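# Load matching blank into vise, clamp, run one cycle

## Task

Identify the plain metal blank whose width equals that of the dark setting master, place it in the vise inside the machine guard (which has a clear top cover), clamp it, close the guard door and complete one machining cycle. The blank must rest on the two low parallel bars between the jaws, either in its original orientation from the plate or flipped over, with its long side pressed against the fixed jaw (the jaw closer to the plate) and one end pressed against the work stop (the rod at the door end of the jaws). Clamping happens by pushing in VISE AIR (black knob on the control column). CYCLE START (green button under the knob) works only with the door shut and VISE AIR pushed in, and the amber lamp shows a finished cycle. Opening the door or pulling VISE AIR out aborts a running cycle or voids a completed one, and CYCLE START is then unresponsive for some time. The task fails unless the setting master and all other blanks finish fully on their own starting plate, upright or flipped, and not resting on another block or a plate pin. It also fails if anything the robot is touching at the end would drop by more than about a fingernail's thickness once released, or if the part is held in place only by the robot. Avoid pressing EMERGENCY STOP (red mushroom) and avoid leaving the hand or any arm joint over the guard at the end.

## Robot and tools

Robot: one 7-joint Kinova Gen3 arm carrying a Robotiq 2F-85 parallel gripper. There is only one arm, so every motion command describes a single gripper.

Frames. The scene frame sits on the table top under the arm's base: +z up, +y to the left when facing along +x. The base may be slightly tilted. The gripper frame has +z pointing out along the fingers and y along the line on which the pads close. The reported hand point (end_effector_position) is midway between the pads when closed; closed fingertips stick out about 19 mm past it (6 mm when fully open), and closing pushes the tips about 13 mm further out, so leave clearance above surfaces.

execute_actions(actions): actions is a list of up to 15 actions. Each action is a table of up to 15 rows, one row per 1/30 s step; if shorter, its last row is repeated until 15 steps have passed. A row is 8 numbers in [-1, 1]: dx, dy, dz, rx, ry, rz, position, speed. The first six are an offset, not a pose: a displacement and rotation vector in the gripper's own axes, relative to the gripper pose measured when that action began (for the first action of a call, the pose in the latest result for this scene). Every row of an action refers to that same start pose, not to the previous row. Scale: 1.0 equals 0.6 m for dx, dy, dz and 180 degrees for the rotation vector. position is an absolute finger setting: +1 fully open (85 mm), 0 about 41 mm, about -0.8 pads touching, -1 close until blocked. speed sets finger speed: about 20 mm/s at -1, 85 at 0, 150 at +1. An empty list just returns state and images. Each action lasts 0.5 s.

move(target, speed, blocking): target is one 8-number row laid out as above, with the offset taken from the pose in the last result that shows one, in gripper axes. The gripper follows a straight path toward it over 0.5 to 10 s (cut off at 10 s). speed is the path's top speed in m/s, 0.002 to 0.5 (default 0.25); rotation is capped at twice that value in rad/s. The finger numbers are sent at the start. The path ignores obstacles, and impact grows with speed and with how far the target lies beyond the contact point. The actual hand can lag, drift, or overshoot the speed, especially near full reach. blocking=false returns after 0.5 s while the arm keeps going; until a result shows the move has ended, call wait or stop before any other motion.

wait(seconds): 0 to 10, holds the last command and returns early if a move ends. stop: brakes a running move (needs some room; the fingers keep moving). zoom_image(camera, region): camera is cam_head_left, cam_head_right, cam_high, cam_low or cam_wrist (all 672x504); region is [x0, y0, x1, y1] in pixels from the top-left, at most 504 by 504. read_manual gives only licence texts. finished_scene(scene) ends the current scene, given its number; it cannot be undone.

Controller behaviour. Each step the commanded pose is clipped to within 70 mm and 16 degrees of the measured pose, then pursued by damped inverse kinematics, position having priority over orientation. After an action the arm continues at most to the last clipped pose, so large offsets need several actions. Joint ranges (rad): waist, upper arm roll, forearm roll, wrist roll ±69.115; shoulder ±2.250; elbow ±2.580; wrist pitch ±2.100. Load limits (N m): first four joints 48.6, last three 30.6, including held weight; reaching one freezes the arm for 10 s and drops the rest of the call.

Reading results. The state line gives end_effector_position (m) and end_effector_quat_wxyz in the scene frame; at long reach the printed position may be off. "Hand target" is the pose currently being driven toward. "pose unreachable" means the clearance check (which treats the base mount as part of the arm) altered or blocked the command. The "move:" line reports the ending (done near target, off_target, moving, held when a check blocked the final step, fault), the limits applied (paced: command clipped; held: some steps blocked, after which the arm may jump faster than requested) and the distance left. position_measured_pct is roughly 50 − 50×position, 0 when fully open; stopping below about 90 short of the request means something is gripped or blocking, about 90 or slightly above means the pads met on nothing or something very thin. MOTOR HOT appears from 60 °C; at 75 °C an OVER-TEMPERATURE FAULT lets the arm sag, so do not hold loads longer than needed.

Gripping. Grip firmly with position -1 and keep sending it; release by sending a width larger than the part. For a gentle grip, open, then close to a setting a little under the part width. Fingers stay put until the number changes by 0.01 or more, but re-close on their own if the part slips or is lost. Full-close force is roughly 190 to 235 N per pad.

Cautions. Objects may occasionally be tugged or nudged. Do not drop or slam parts, push very hard, knock anything off the table or off its plate, press EMERGENCY STOP, or finish with the arm over the guard. Release the blank and move clear before finishing so nothing rests on the robot.

Each tool is called after "Request:" as name([rows], argument=value, ...), one row to a line, values as JSON.

## Session

Request:
execute_actions(actions=[])

Scene clock: 0.00 s.
end_effector_position=(+0.4977, +0.4234, +0.2466) position_measured_pct=0.0 end_effector_quat_wxyz=(+0.011, +0.974, +0.225, -0.028)
Joint positions: [-0.636  1.041 -0.574  0.485  0.475  1.737  4.289]
Joint velocities: [ 0.001  0.     0.     0.    -0.003  0.     0.   ]
Hand target: +0.498, +0.423, +0.247; +0.011, +0.974, +0.225, -0.028

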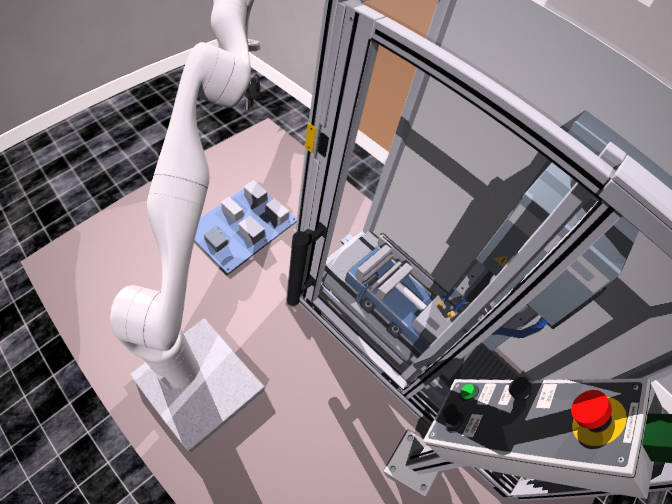

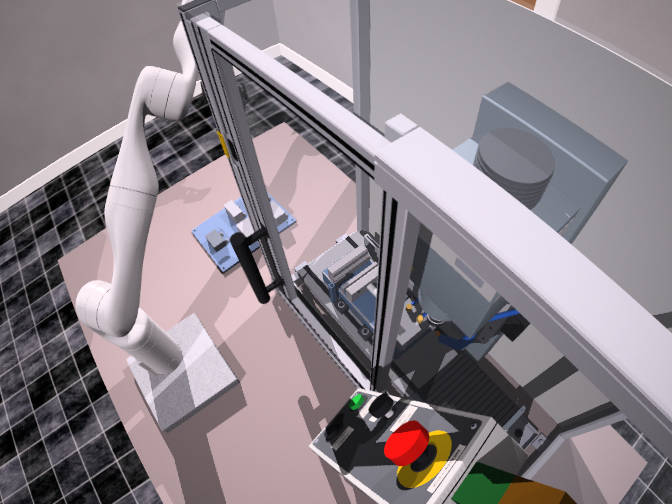

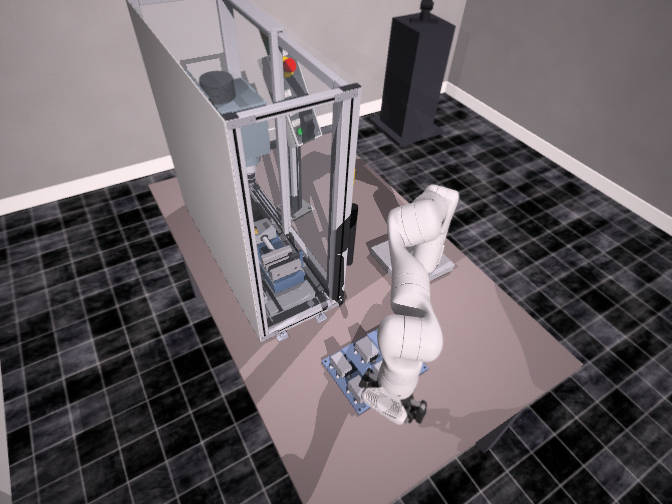

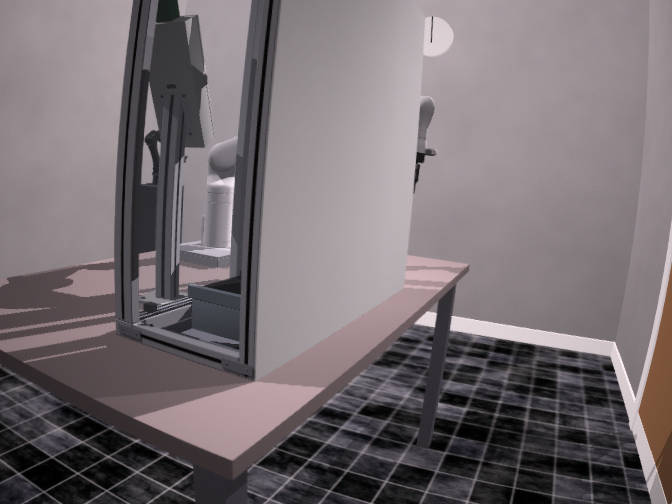

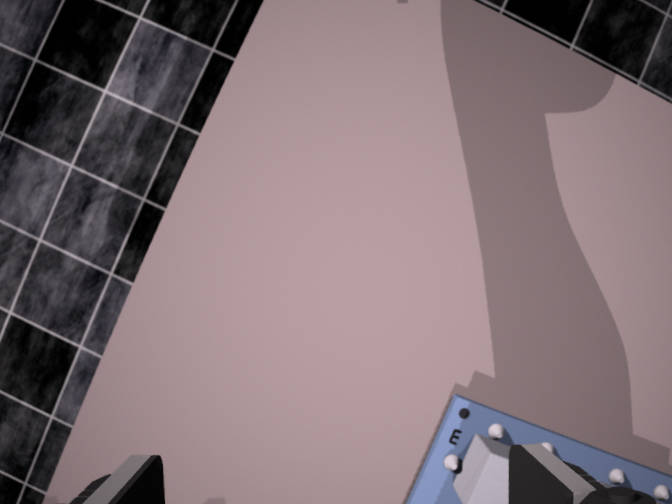

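Request:
zoom_image(camera="cam_head_left", region=[170, 160, 470, 385])

Request:
zoom_image(camera="cam_head_left", region=[372, 279, 672, 504])

Request:
zoom_image(camera="cam_high", region=[200, 30, 480, 430])

Region (170, 160, 470, 385) of cam_head_left's 672x504 image, scaled by 1.680, with more detail than that image has; it fills the top 378 rows of this view, and the rest is white.

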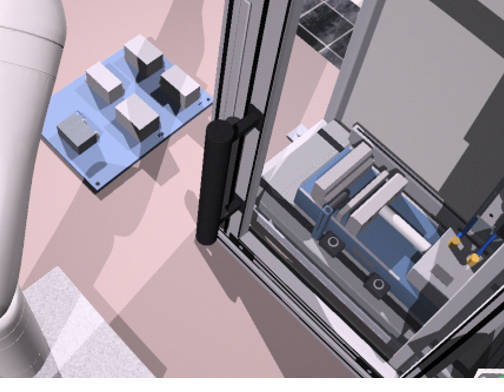

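Region (372, 279, 672, 504) of cam_head_left's 672x504 image, scaled by 1.680, with more detail than that image has; it fills the top 378 rows of this view, and the rest is white.

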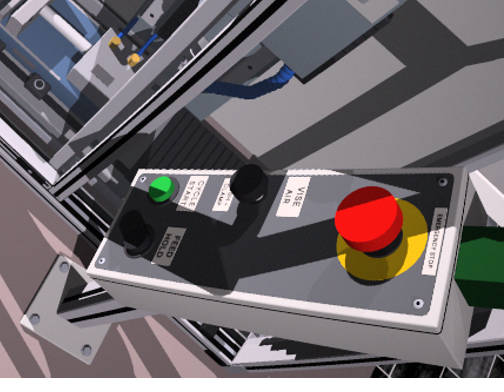

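Region (200, 30, 480, 430) of cam_high's 672x504 image, scaled by 1.260, with more detail than that image has; it fills the left 353 columns of this view, and the rest is white.

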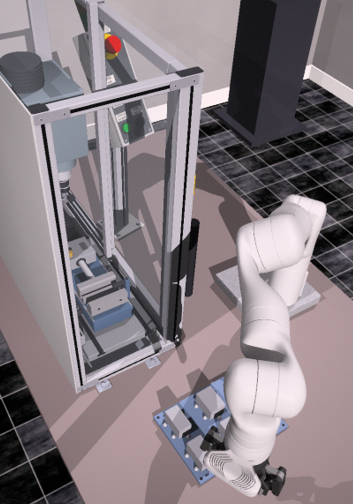

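Request:
move(target=[-0.4075, 0.159, -0.083, 0, 0, 0.144, 1, 0], speed=0.2)

Scene clock: 4.83 s.
end_effector_position=(+0.3223, +0.2329, +0.3116) position_measured_pct=0.0 end_effector_quat_wxyz=(+0.017, +1.000, +0.002, -0.024)
Joint positions: [-0.234  0.334 -0.642  1.593  0.191  1.34   3.831]
Joint velocities: [ 0.001 -0.005  0.001  0.001  0.    -0.     0.001]
Hand target: +0.322, +0.233, +0.312; +0.017, +1.000, +0.002, -0.024
Off the commanded pose: 0.001 m, 0 deg.
move: done

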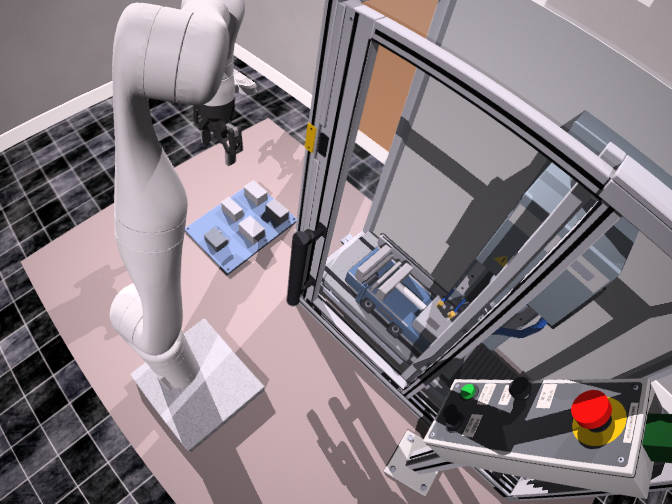

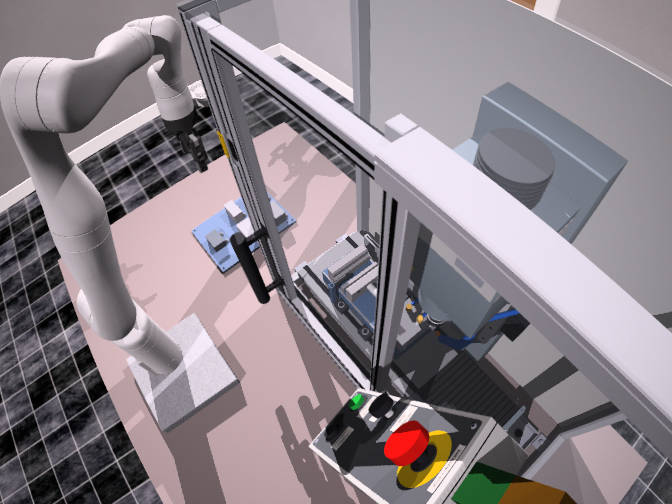

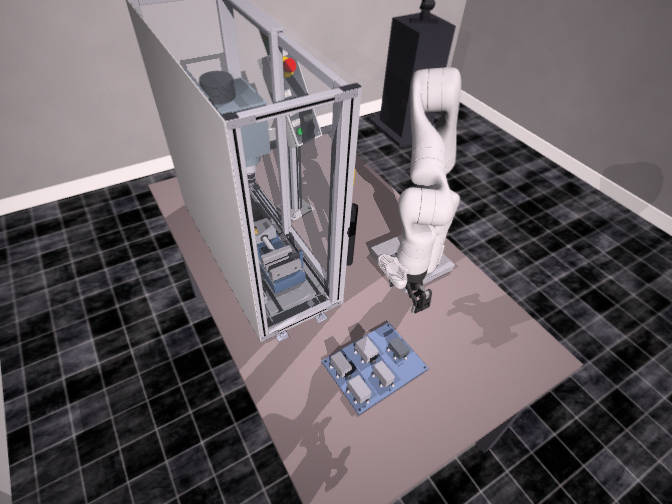

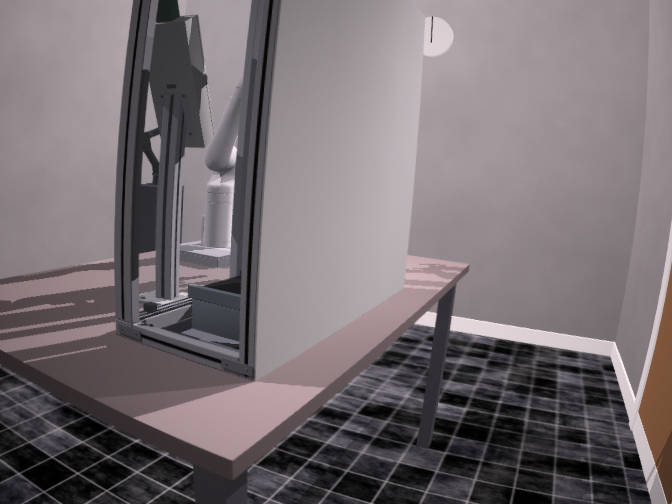

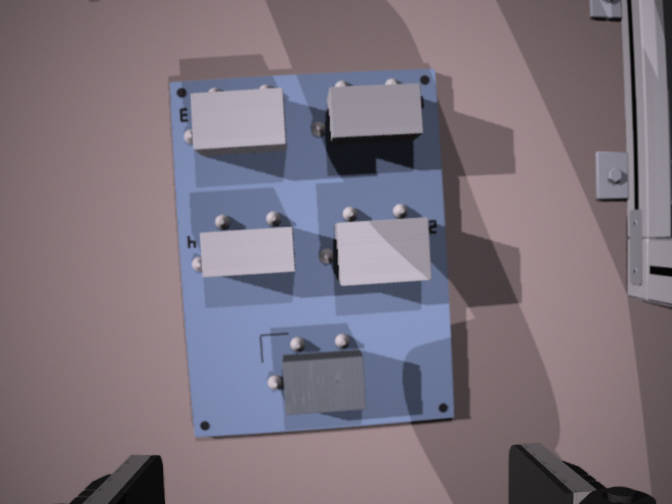

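Request:
zoom_image(camera="cam_wrist", region=[150, 60, 480, 450])

Region (150, 60, 480, 450) of cam_wrist's 672x504 image, scaled by 1.292; it fills the left 426 columns of this view, and the rest is white.

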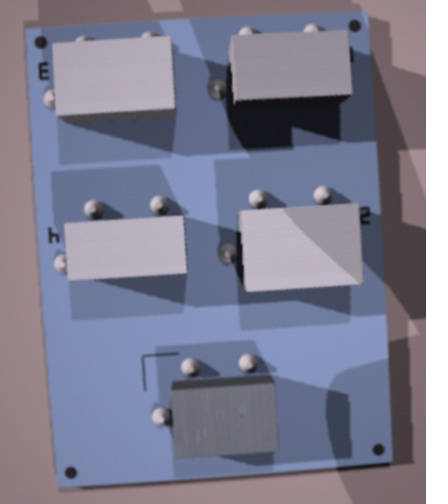

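Request:
move(target=[-0.067, -0.0077, 0.27, -0.0035, 0.0204, -0.4985, 1, 0], speed=0.3)

Scene clock: 9.70 s.
end_effector_position=(+0.2738, +0.2327, +0.1521) position_measured_pct=0.0 end_effector_quat_wxyz=(-0.001, +0.706, +0.708, +0.000)
Joint positions: [-0.122  0.534 -0.919  2.046  0.576  0.838  4.926]
Joint velocities: [-0.001  0.003  0.001  0.    -0.001 -0.001  0.001]
Hand target: +0.274, +0.233, +0.152; -0.001, +0.706, +0.708, +0.000
Off the commanded pose: 0.001 m, 0 deg.
move: done

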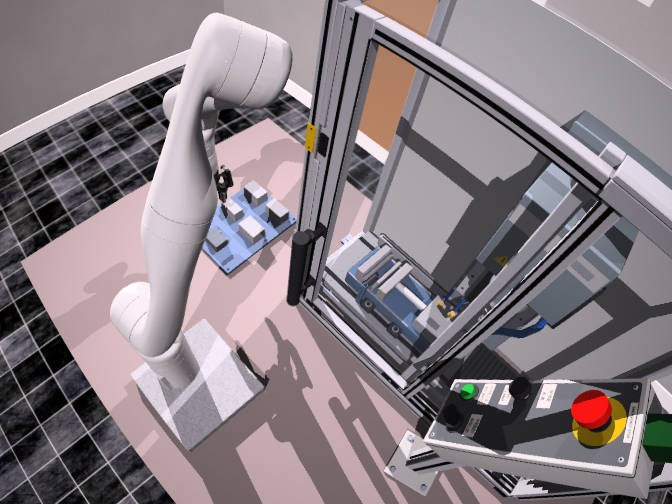

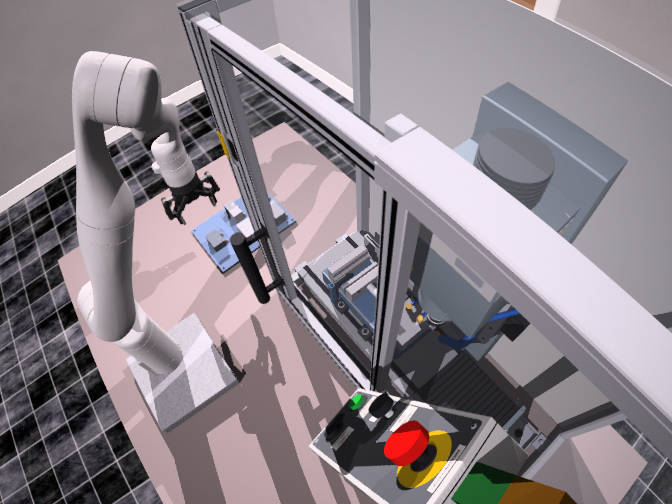

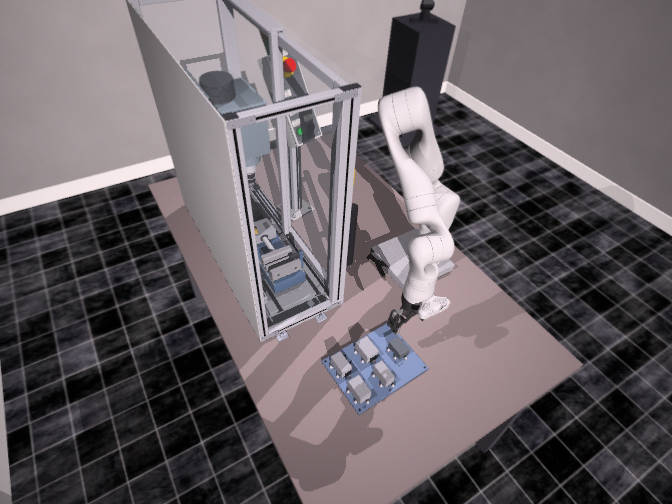

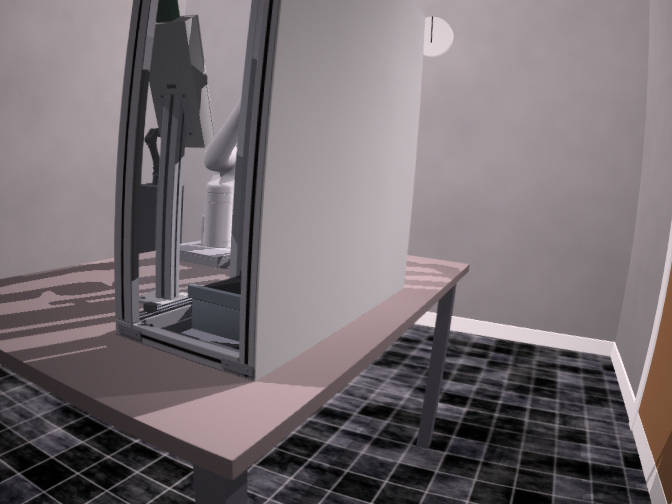

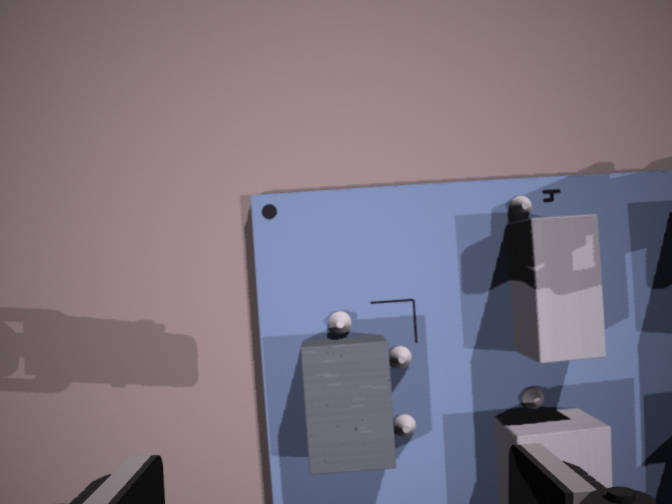

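Request:
move(target=[0.005, 0.007, 0.12, 0, 0, 0, 1, 0], speed=0.15)

Scene clock: 11.07 s.
end_effector_position=(+0.2778, +0.2358, +0.0803) position_measured_pct=0.0 end_effector_quat_wxyz=(-0.001, +0.707, +0.708, +0.000)
Joint positions: [-0.244  0.679 -0.767  2.103  0.781  0.667  4.755]
Joint velocities: [-0.003  0.003 -0.    -0.     0.001  0.001 -0.001]
Hand target: +0.278, +0.236, +0.080; -0.001, +0.706, +0.708, +0.000
Off the commanded pose: 0.000 m, 0 deg.
move: done

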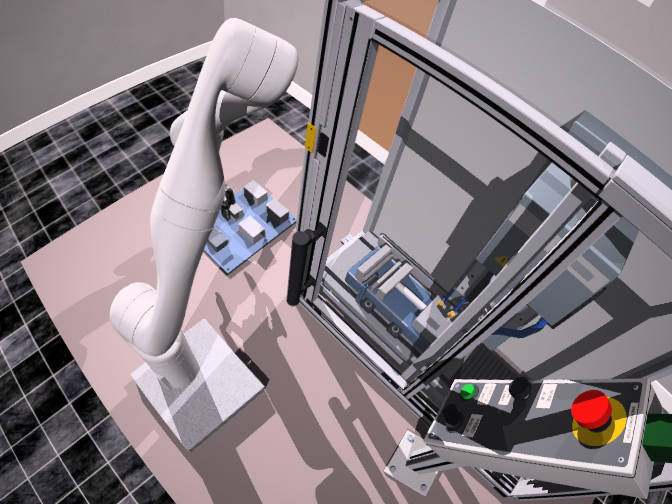

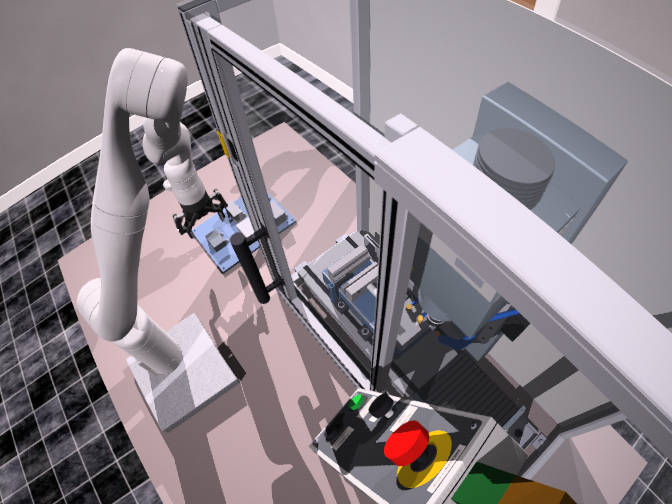

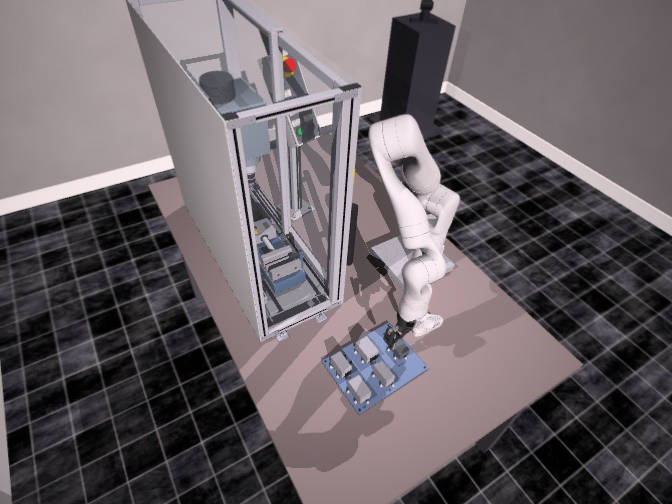

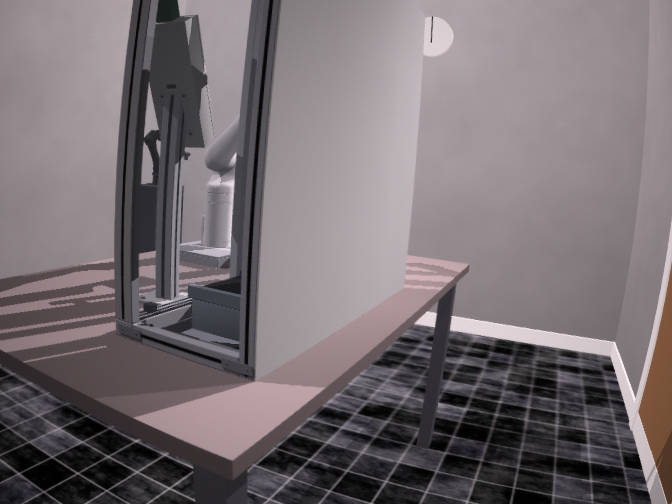

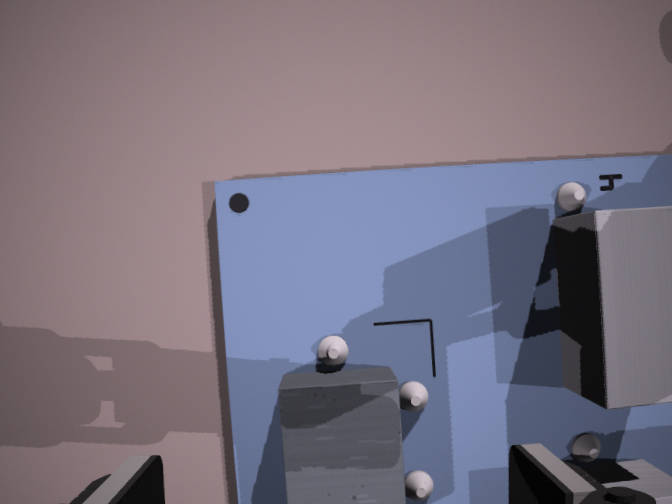

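Request:
move(target=[-0.015, 0.005, 0.06, 0, 0, 0, 0.6, 0], speed=0.08)

Scene clock: 12.37 s.
end_effector_position=(+0.2808, +0.2268, +0.0444) position_measured_pct=19.8 end_effector_quat_wxyz=(-0.001, +0.707, +0.707, +0.001)
Joint positions: [-0.285  0.746 -0.673  2.135  0.899  0.569  4.674]
Joint velocities: [-0.004  0.005 -0.002  0.001  0.002 -0.    -0.001]
Hand target: +0.281, +0.227, +0.044; -0.001, +0.707, +0.708, +0.000
Off the commanded pose: 0.000 m, 0 deg.
move: done

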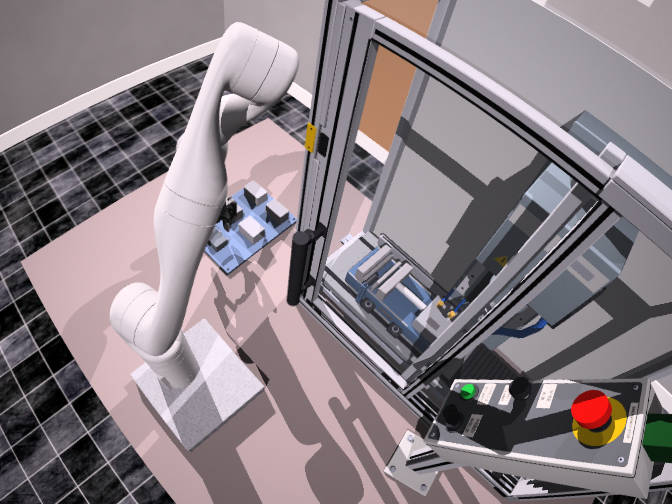

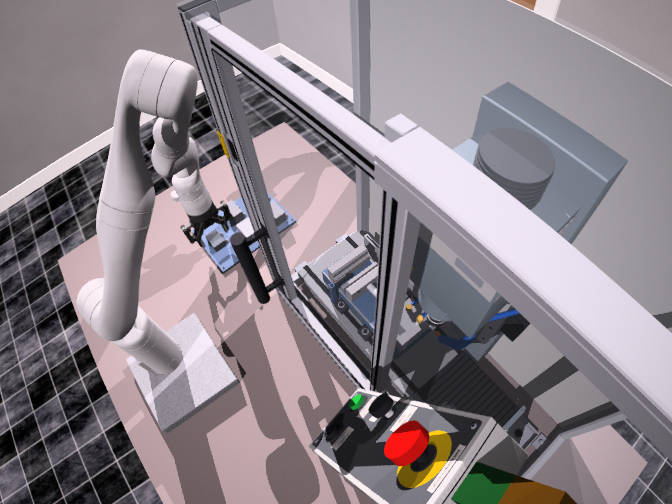

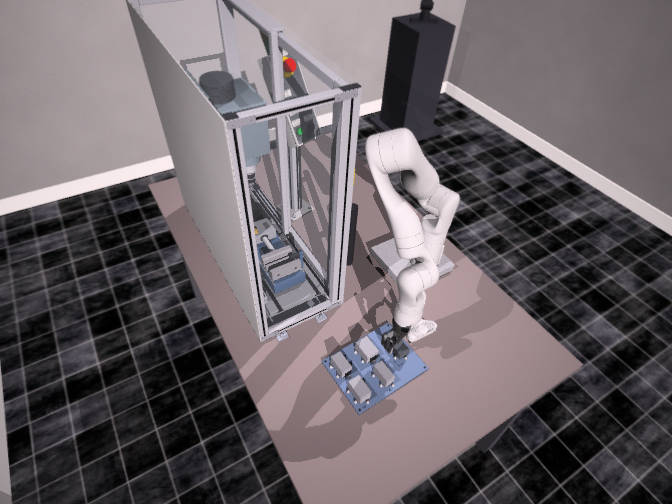

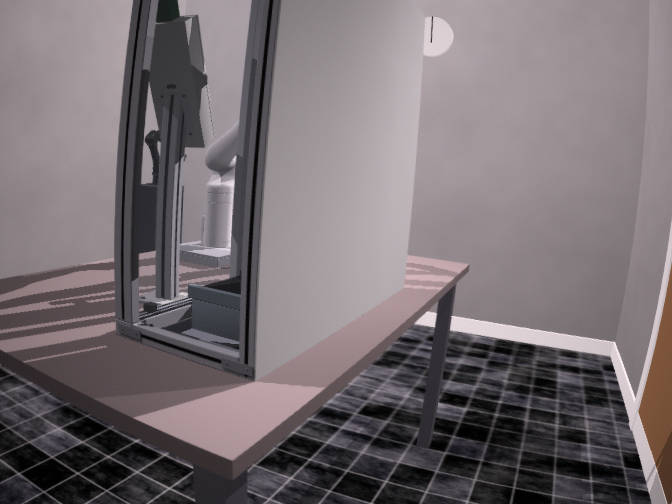

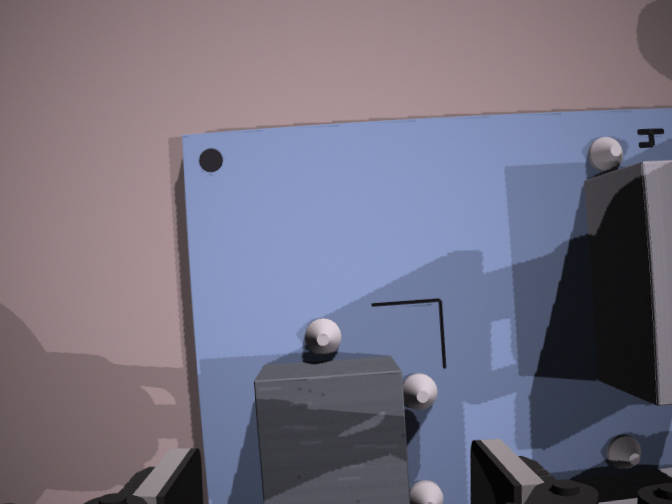

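Request:
execute_actions([
  [[0.007,0,0.008,0,0,0,0.6,0]],
  [[0,0,0,0,0,0,-1,-0.5]],
  [[0,0,0,0,0,0,-1,-0.5]],
])

Scene clock: 14.17 s.
end_effector_position=(+0.2808, +0.2311, +0.0403) position_measured_pct=56.7 end_effector_quat_wxyz=(-0.001, +0.707, +0.708, +0.001)
Joint positions: [-0.302  0.757 -0.663  2.128  0.911  0.564  4.657]
Joint velocities: [ 0.001  0.     0.     0.     0.001  0.    -0.   ]
Hand target: +0.281, +0.231, +0.040; -0.001, +0.707, +0.707, +0.001
Off the commanded pose: 0.001 m, 0 deg.

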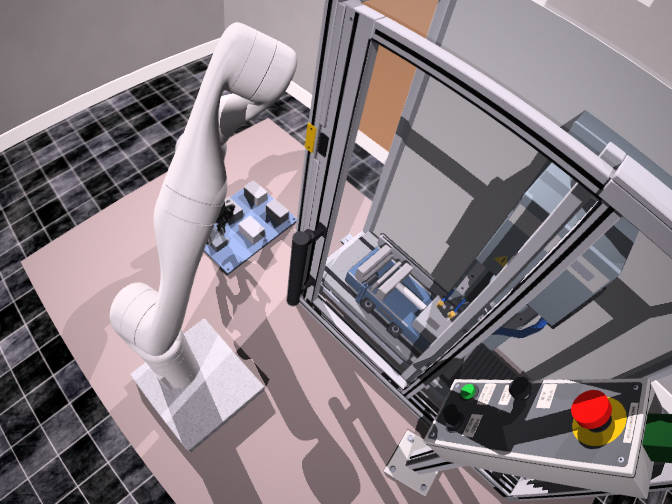

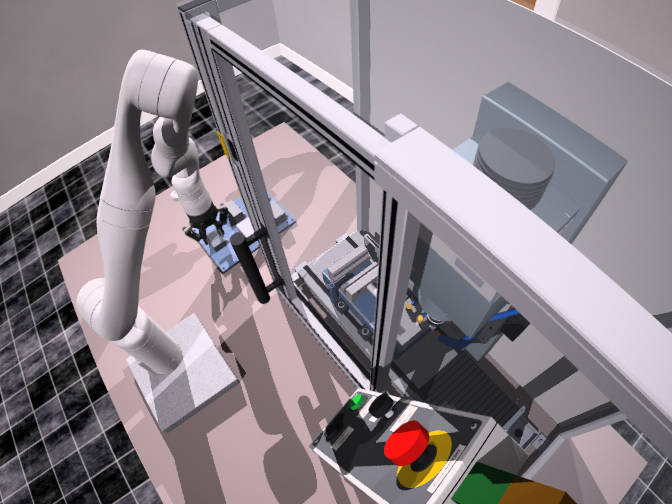

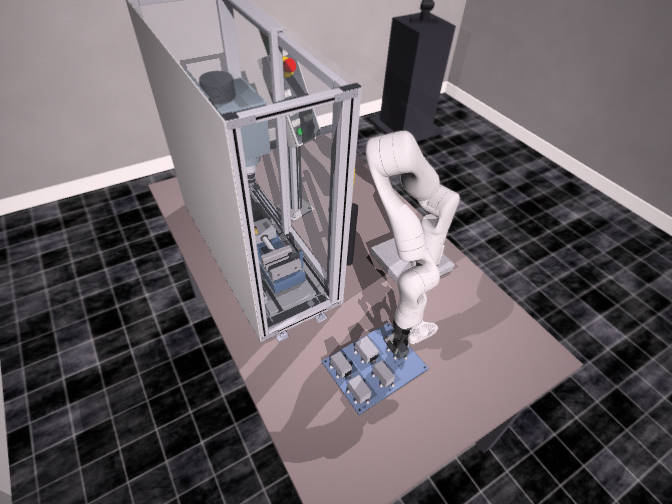

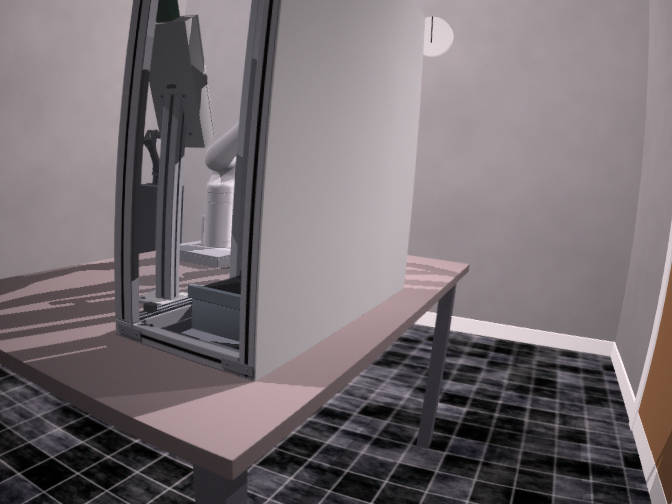

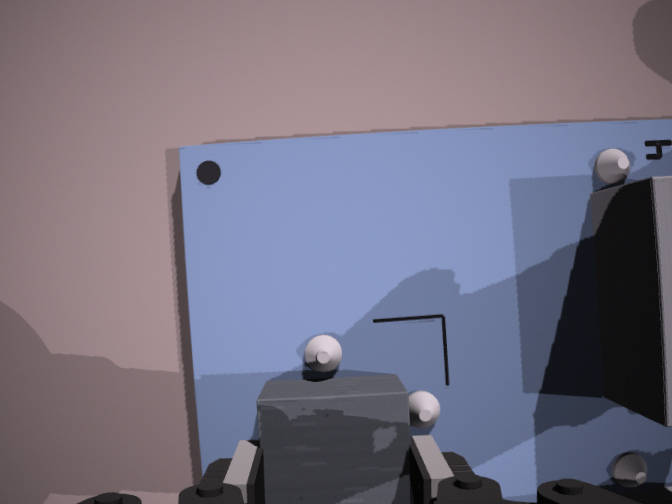

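Request:
execute_actions([
  [[0,0,0,0,0,0,0.6,0.5]],
  [[0,0,-0.1,0,0,0,0.6,0]],
])

Scene clock: 15.50 s.
end_effector_position=(+0.2799, +0.2317, +0.0998) position_measured_pct=19.8 end_effector_quat_wxyz=(-0.001, +0.706, +0.709, +0.000)
Joint positions: [-0.207  0.634 -0.797  2.091  0.711  0.705  4.83 ]
Joint velocities: [ 0.024 -0.016  0.01  -0.007 -0.007  0.006  0.01 ]
Hand target: +0.281, +0.231, +0.100; -0.000, +0.707, +0.708, +0.001
Off the commanded pose: 0.001 m, 0 deg.

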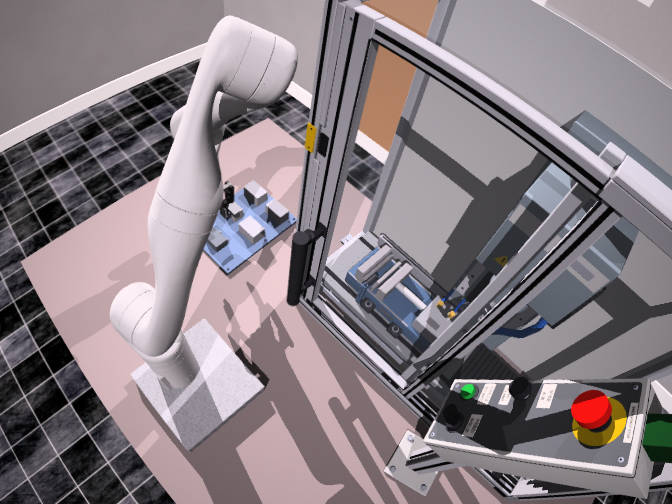

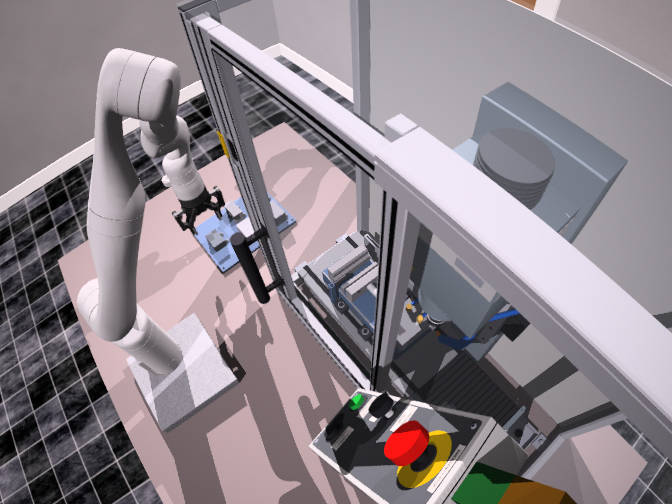

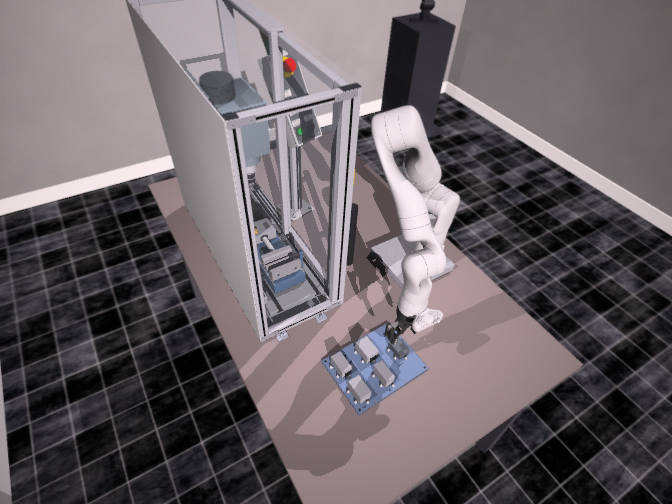

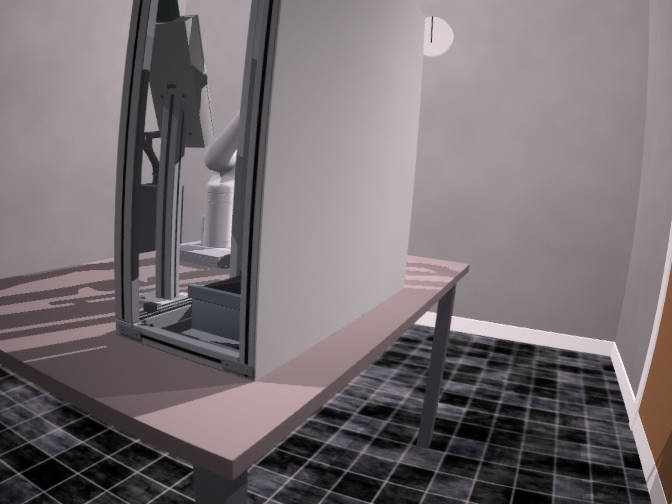

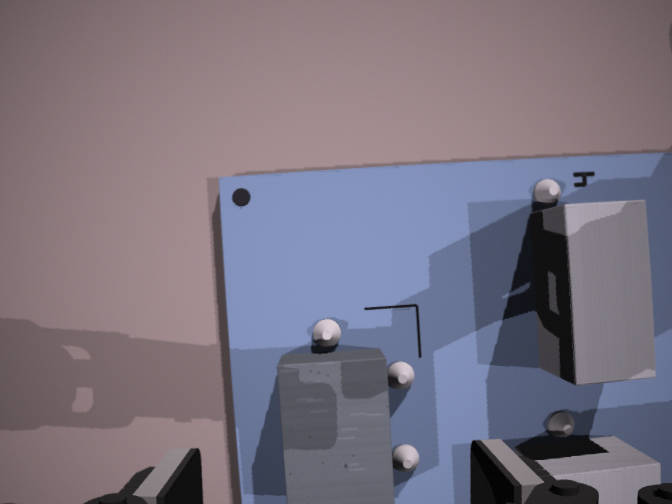

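Request:
move(target=[-0.437, -0.133, -0.5, -0.1089, 0.1089, 0.4914, 0.6, 0], speed=0.25)

Scene clock: 20.17 s.
end_effector_position=(+0.2002, -0.0317, +0.3993) position_measured_pct=19.8 end_effector_quat_wxyz=(+0.003, +0.977, +0.002, +0.214)
Joint positions: [ 0.58  -0.604 -0.144  2.112 -0.281  1.243  5.218]
Joint velocities: [ 0.001 -0.002  0.001 -0.002  0.002 -0.001 -0.005]
Hand target: +0.200, -0.032, +0.399; +0.003, +0.977, +0.001, +0.214
Off the commanded pose: 0.001 m, 1 deg.
move: done

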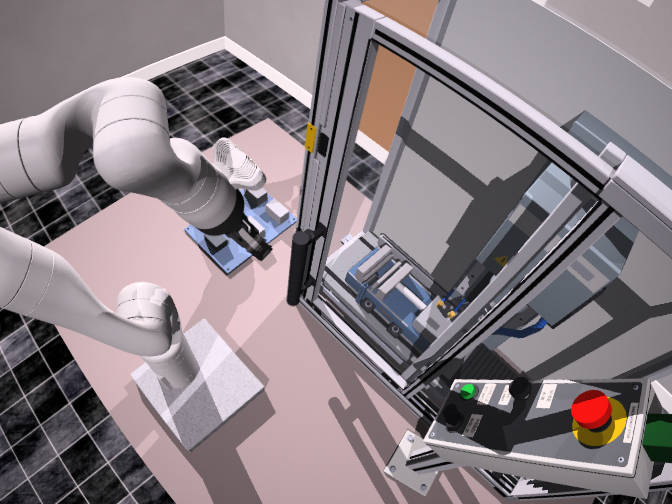

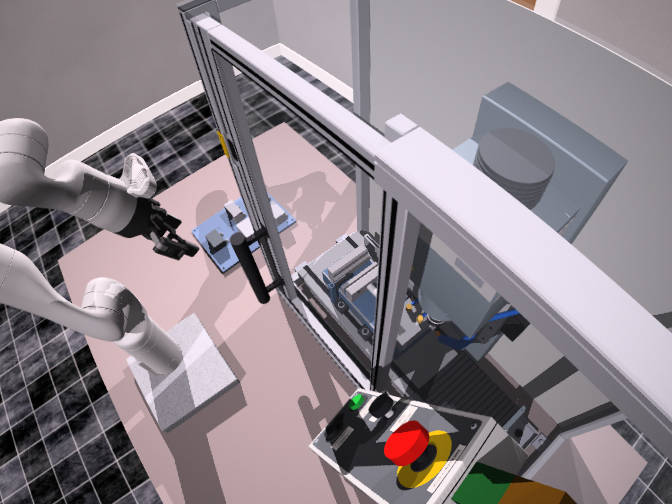

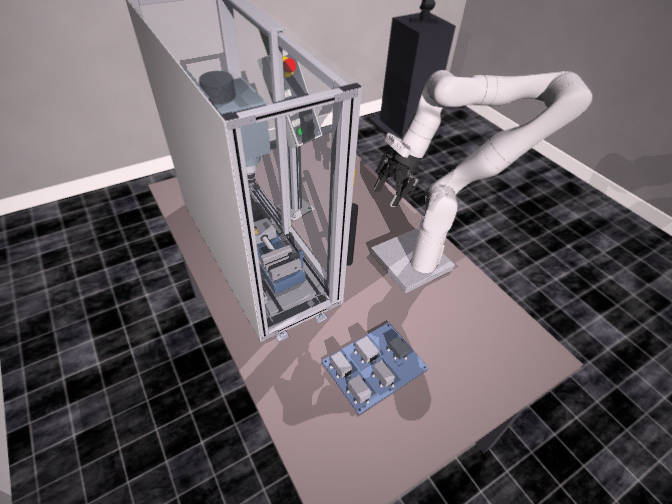

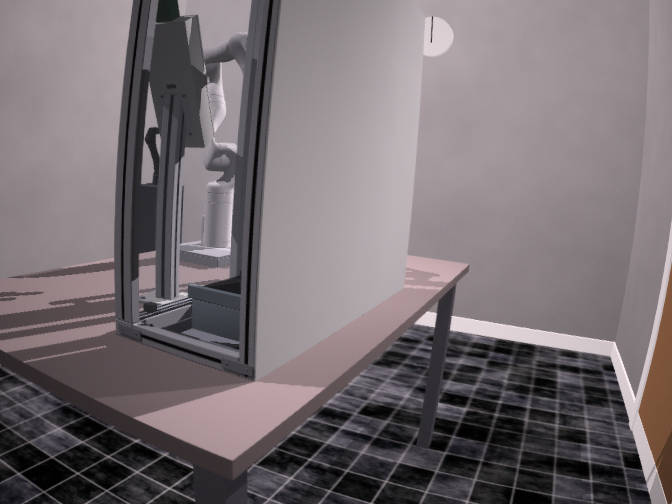

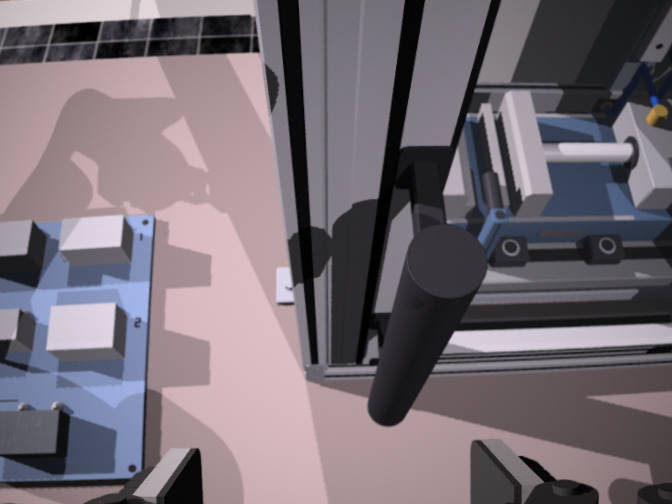

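Request:
move(target=[0.083, 0.075, 0.067, 0, 0, 0, 1, 0], speed=0.15)

Scene clock: 21.60 s.
end_effector_position=(+0.2622, -0.0765, +0.3841) position_measured_pct=0.0 end_effector_quat_wxyz=(+0.003, +0.977, +0.002, +0.215)
Joint positions: [ 0.583 -0.393 -0.135  2.086 -0.272  1.065  5.269]
Joint velocities: [-0.     0.01  -0.001 -0.     0.002  0.     0.   ]
Hand target: +0.262, -0.077, +0.384; +0.003, +0.977, +0.002, +0.214
Off the commanded pose: 0.000 m, 0 deg.
move: done

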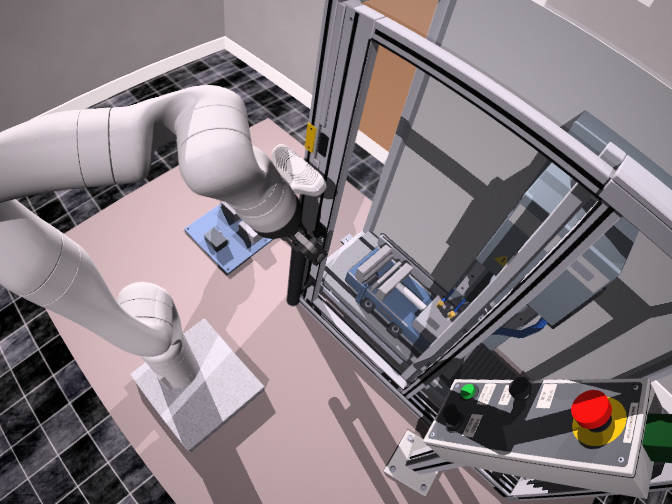

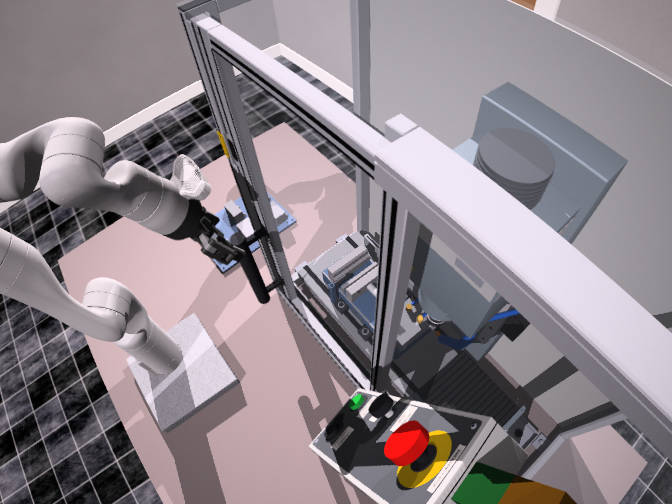

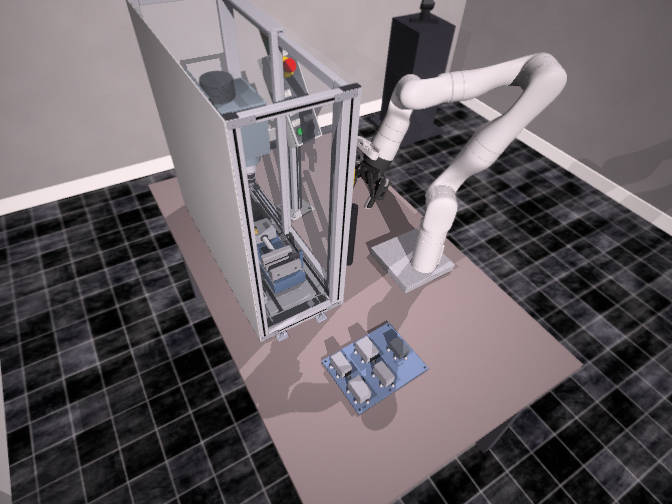

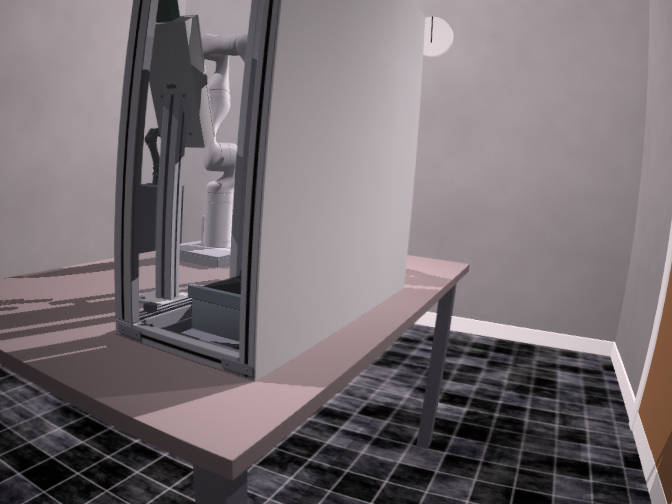

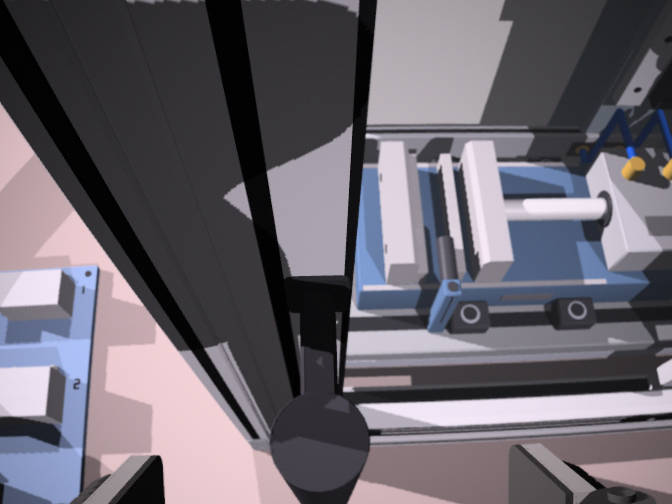

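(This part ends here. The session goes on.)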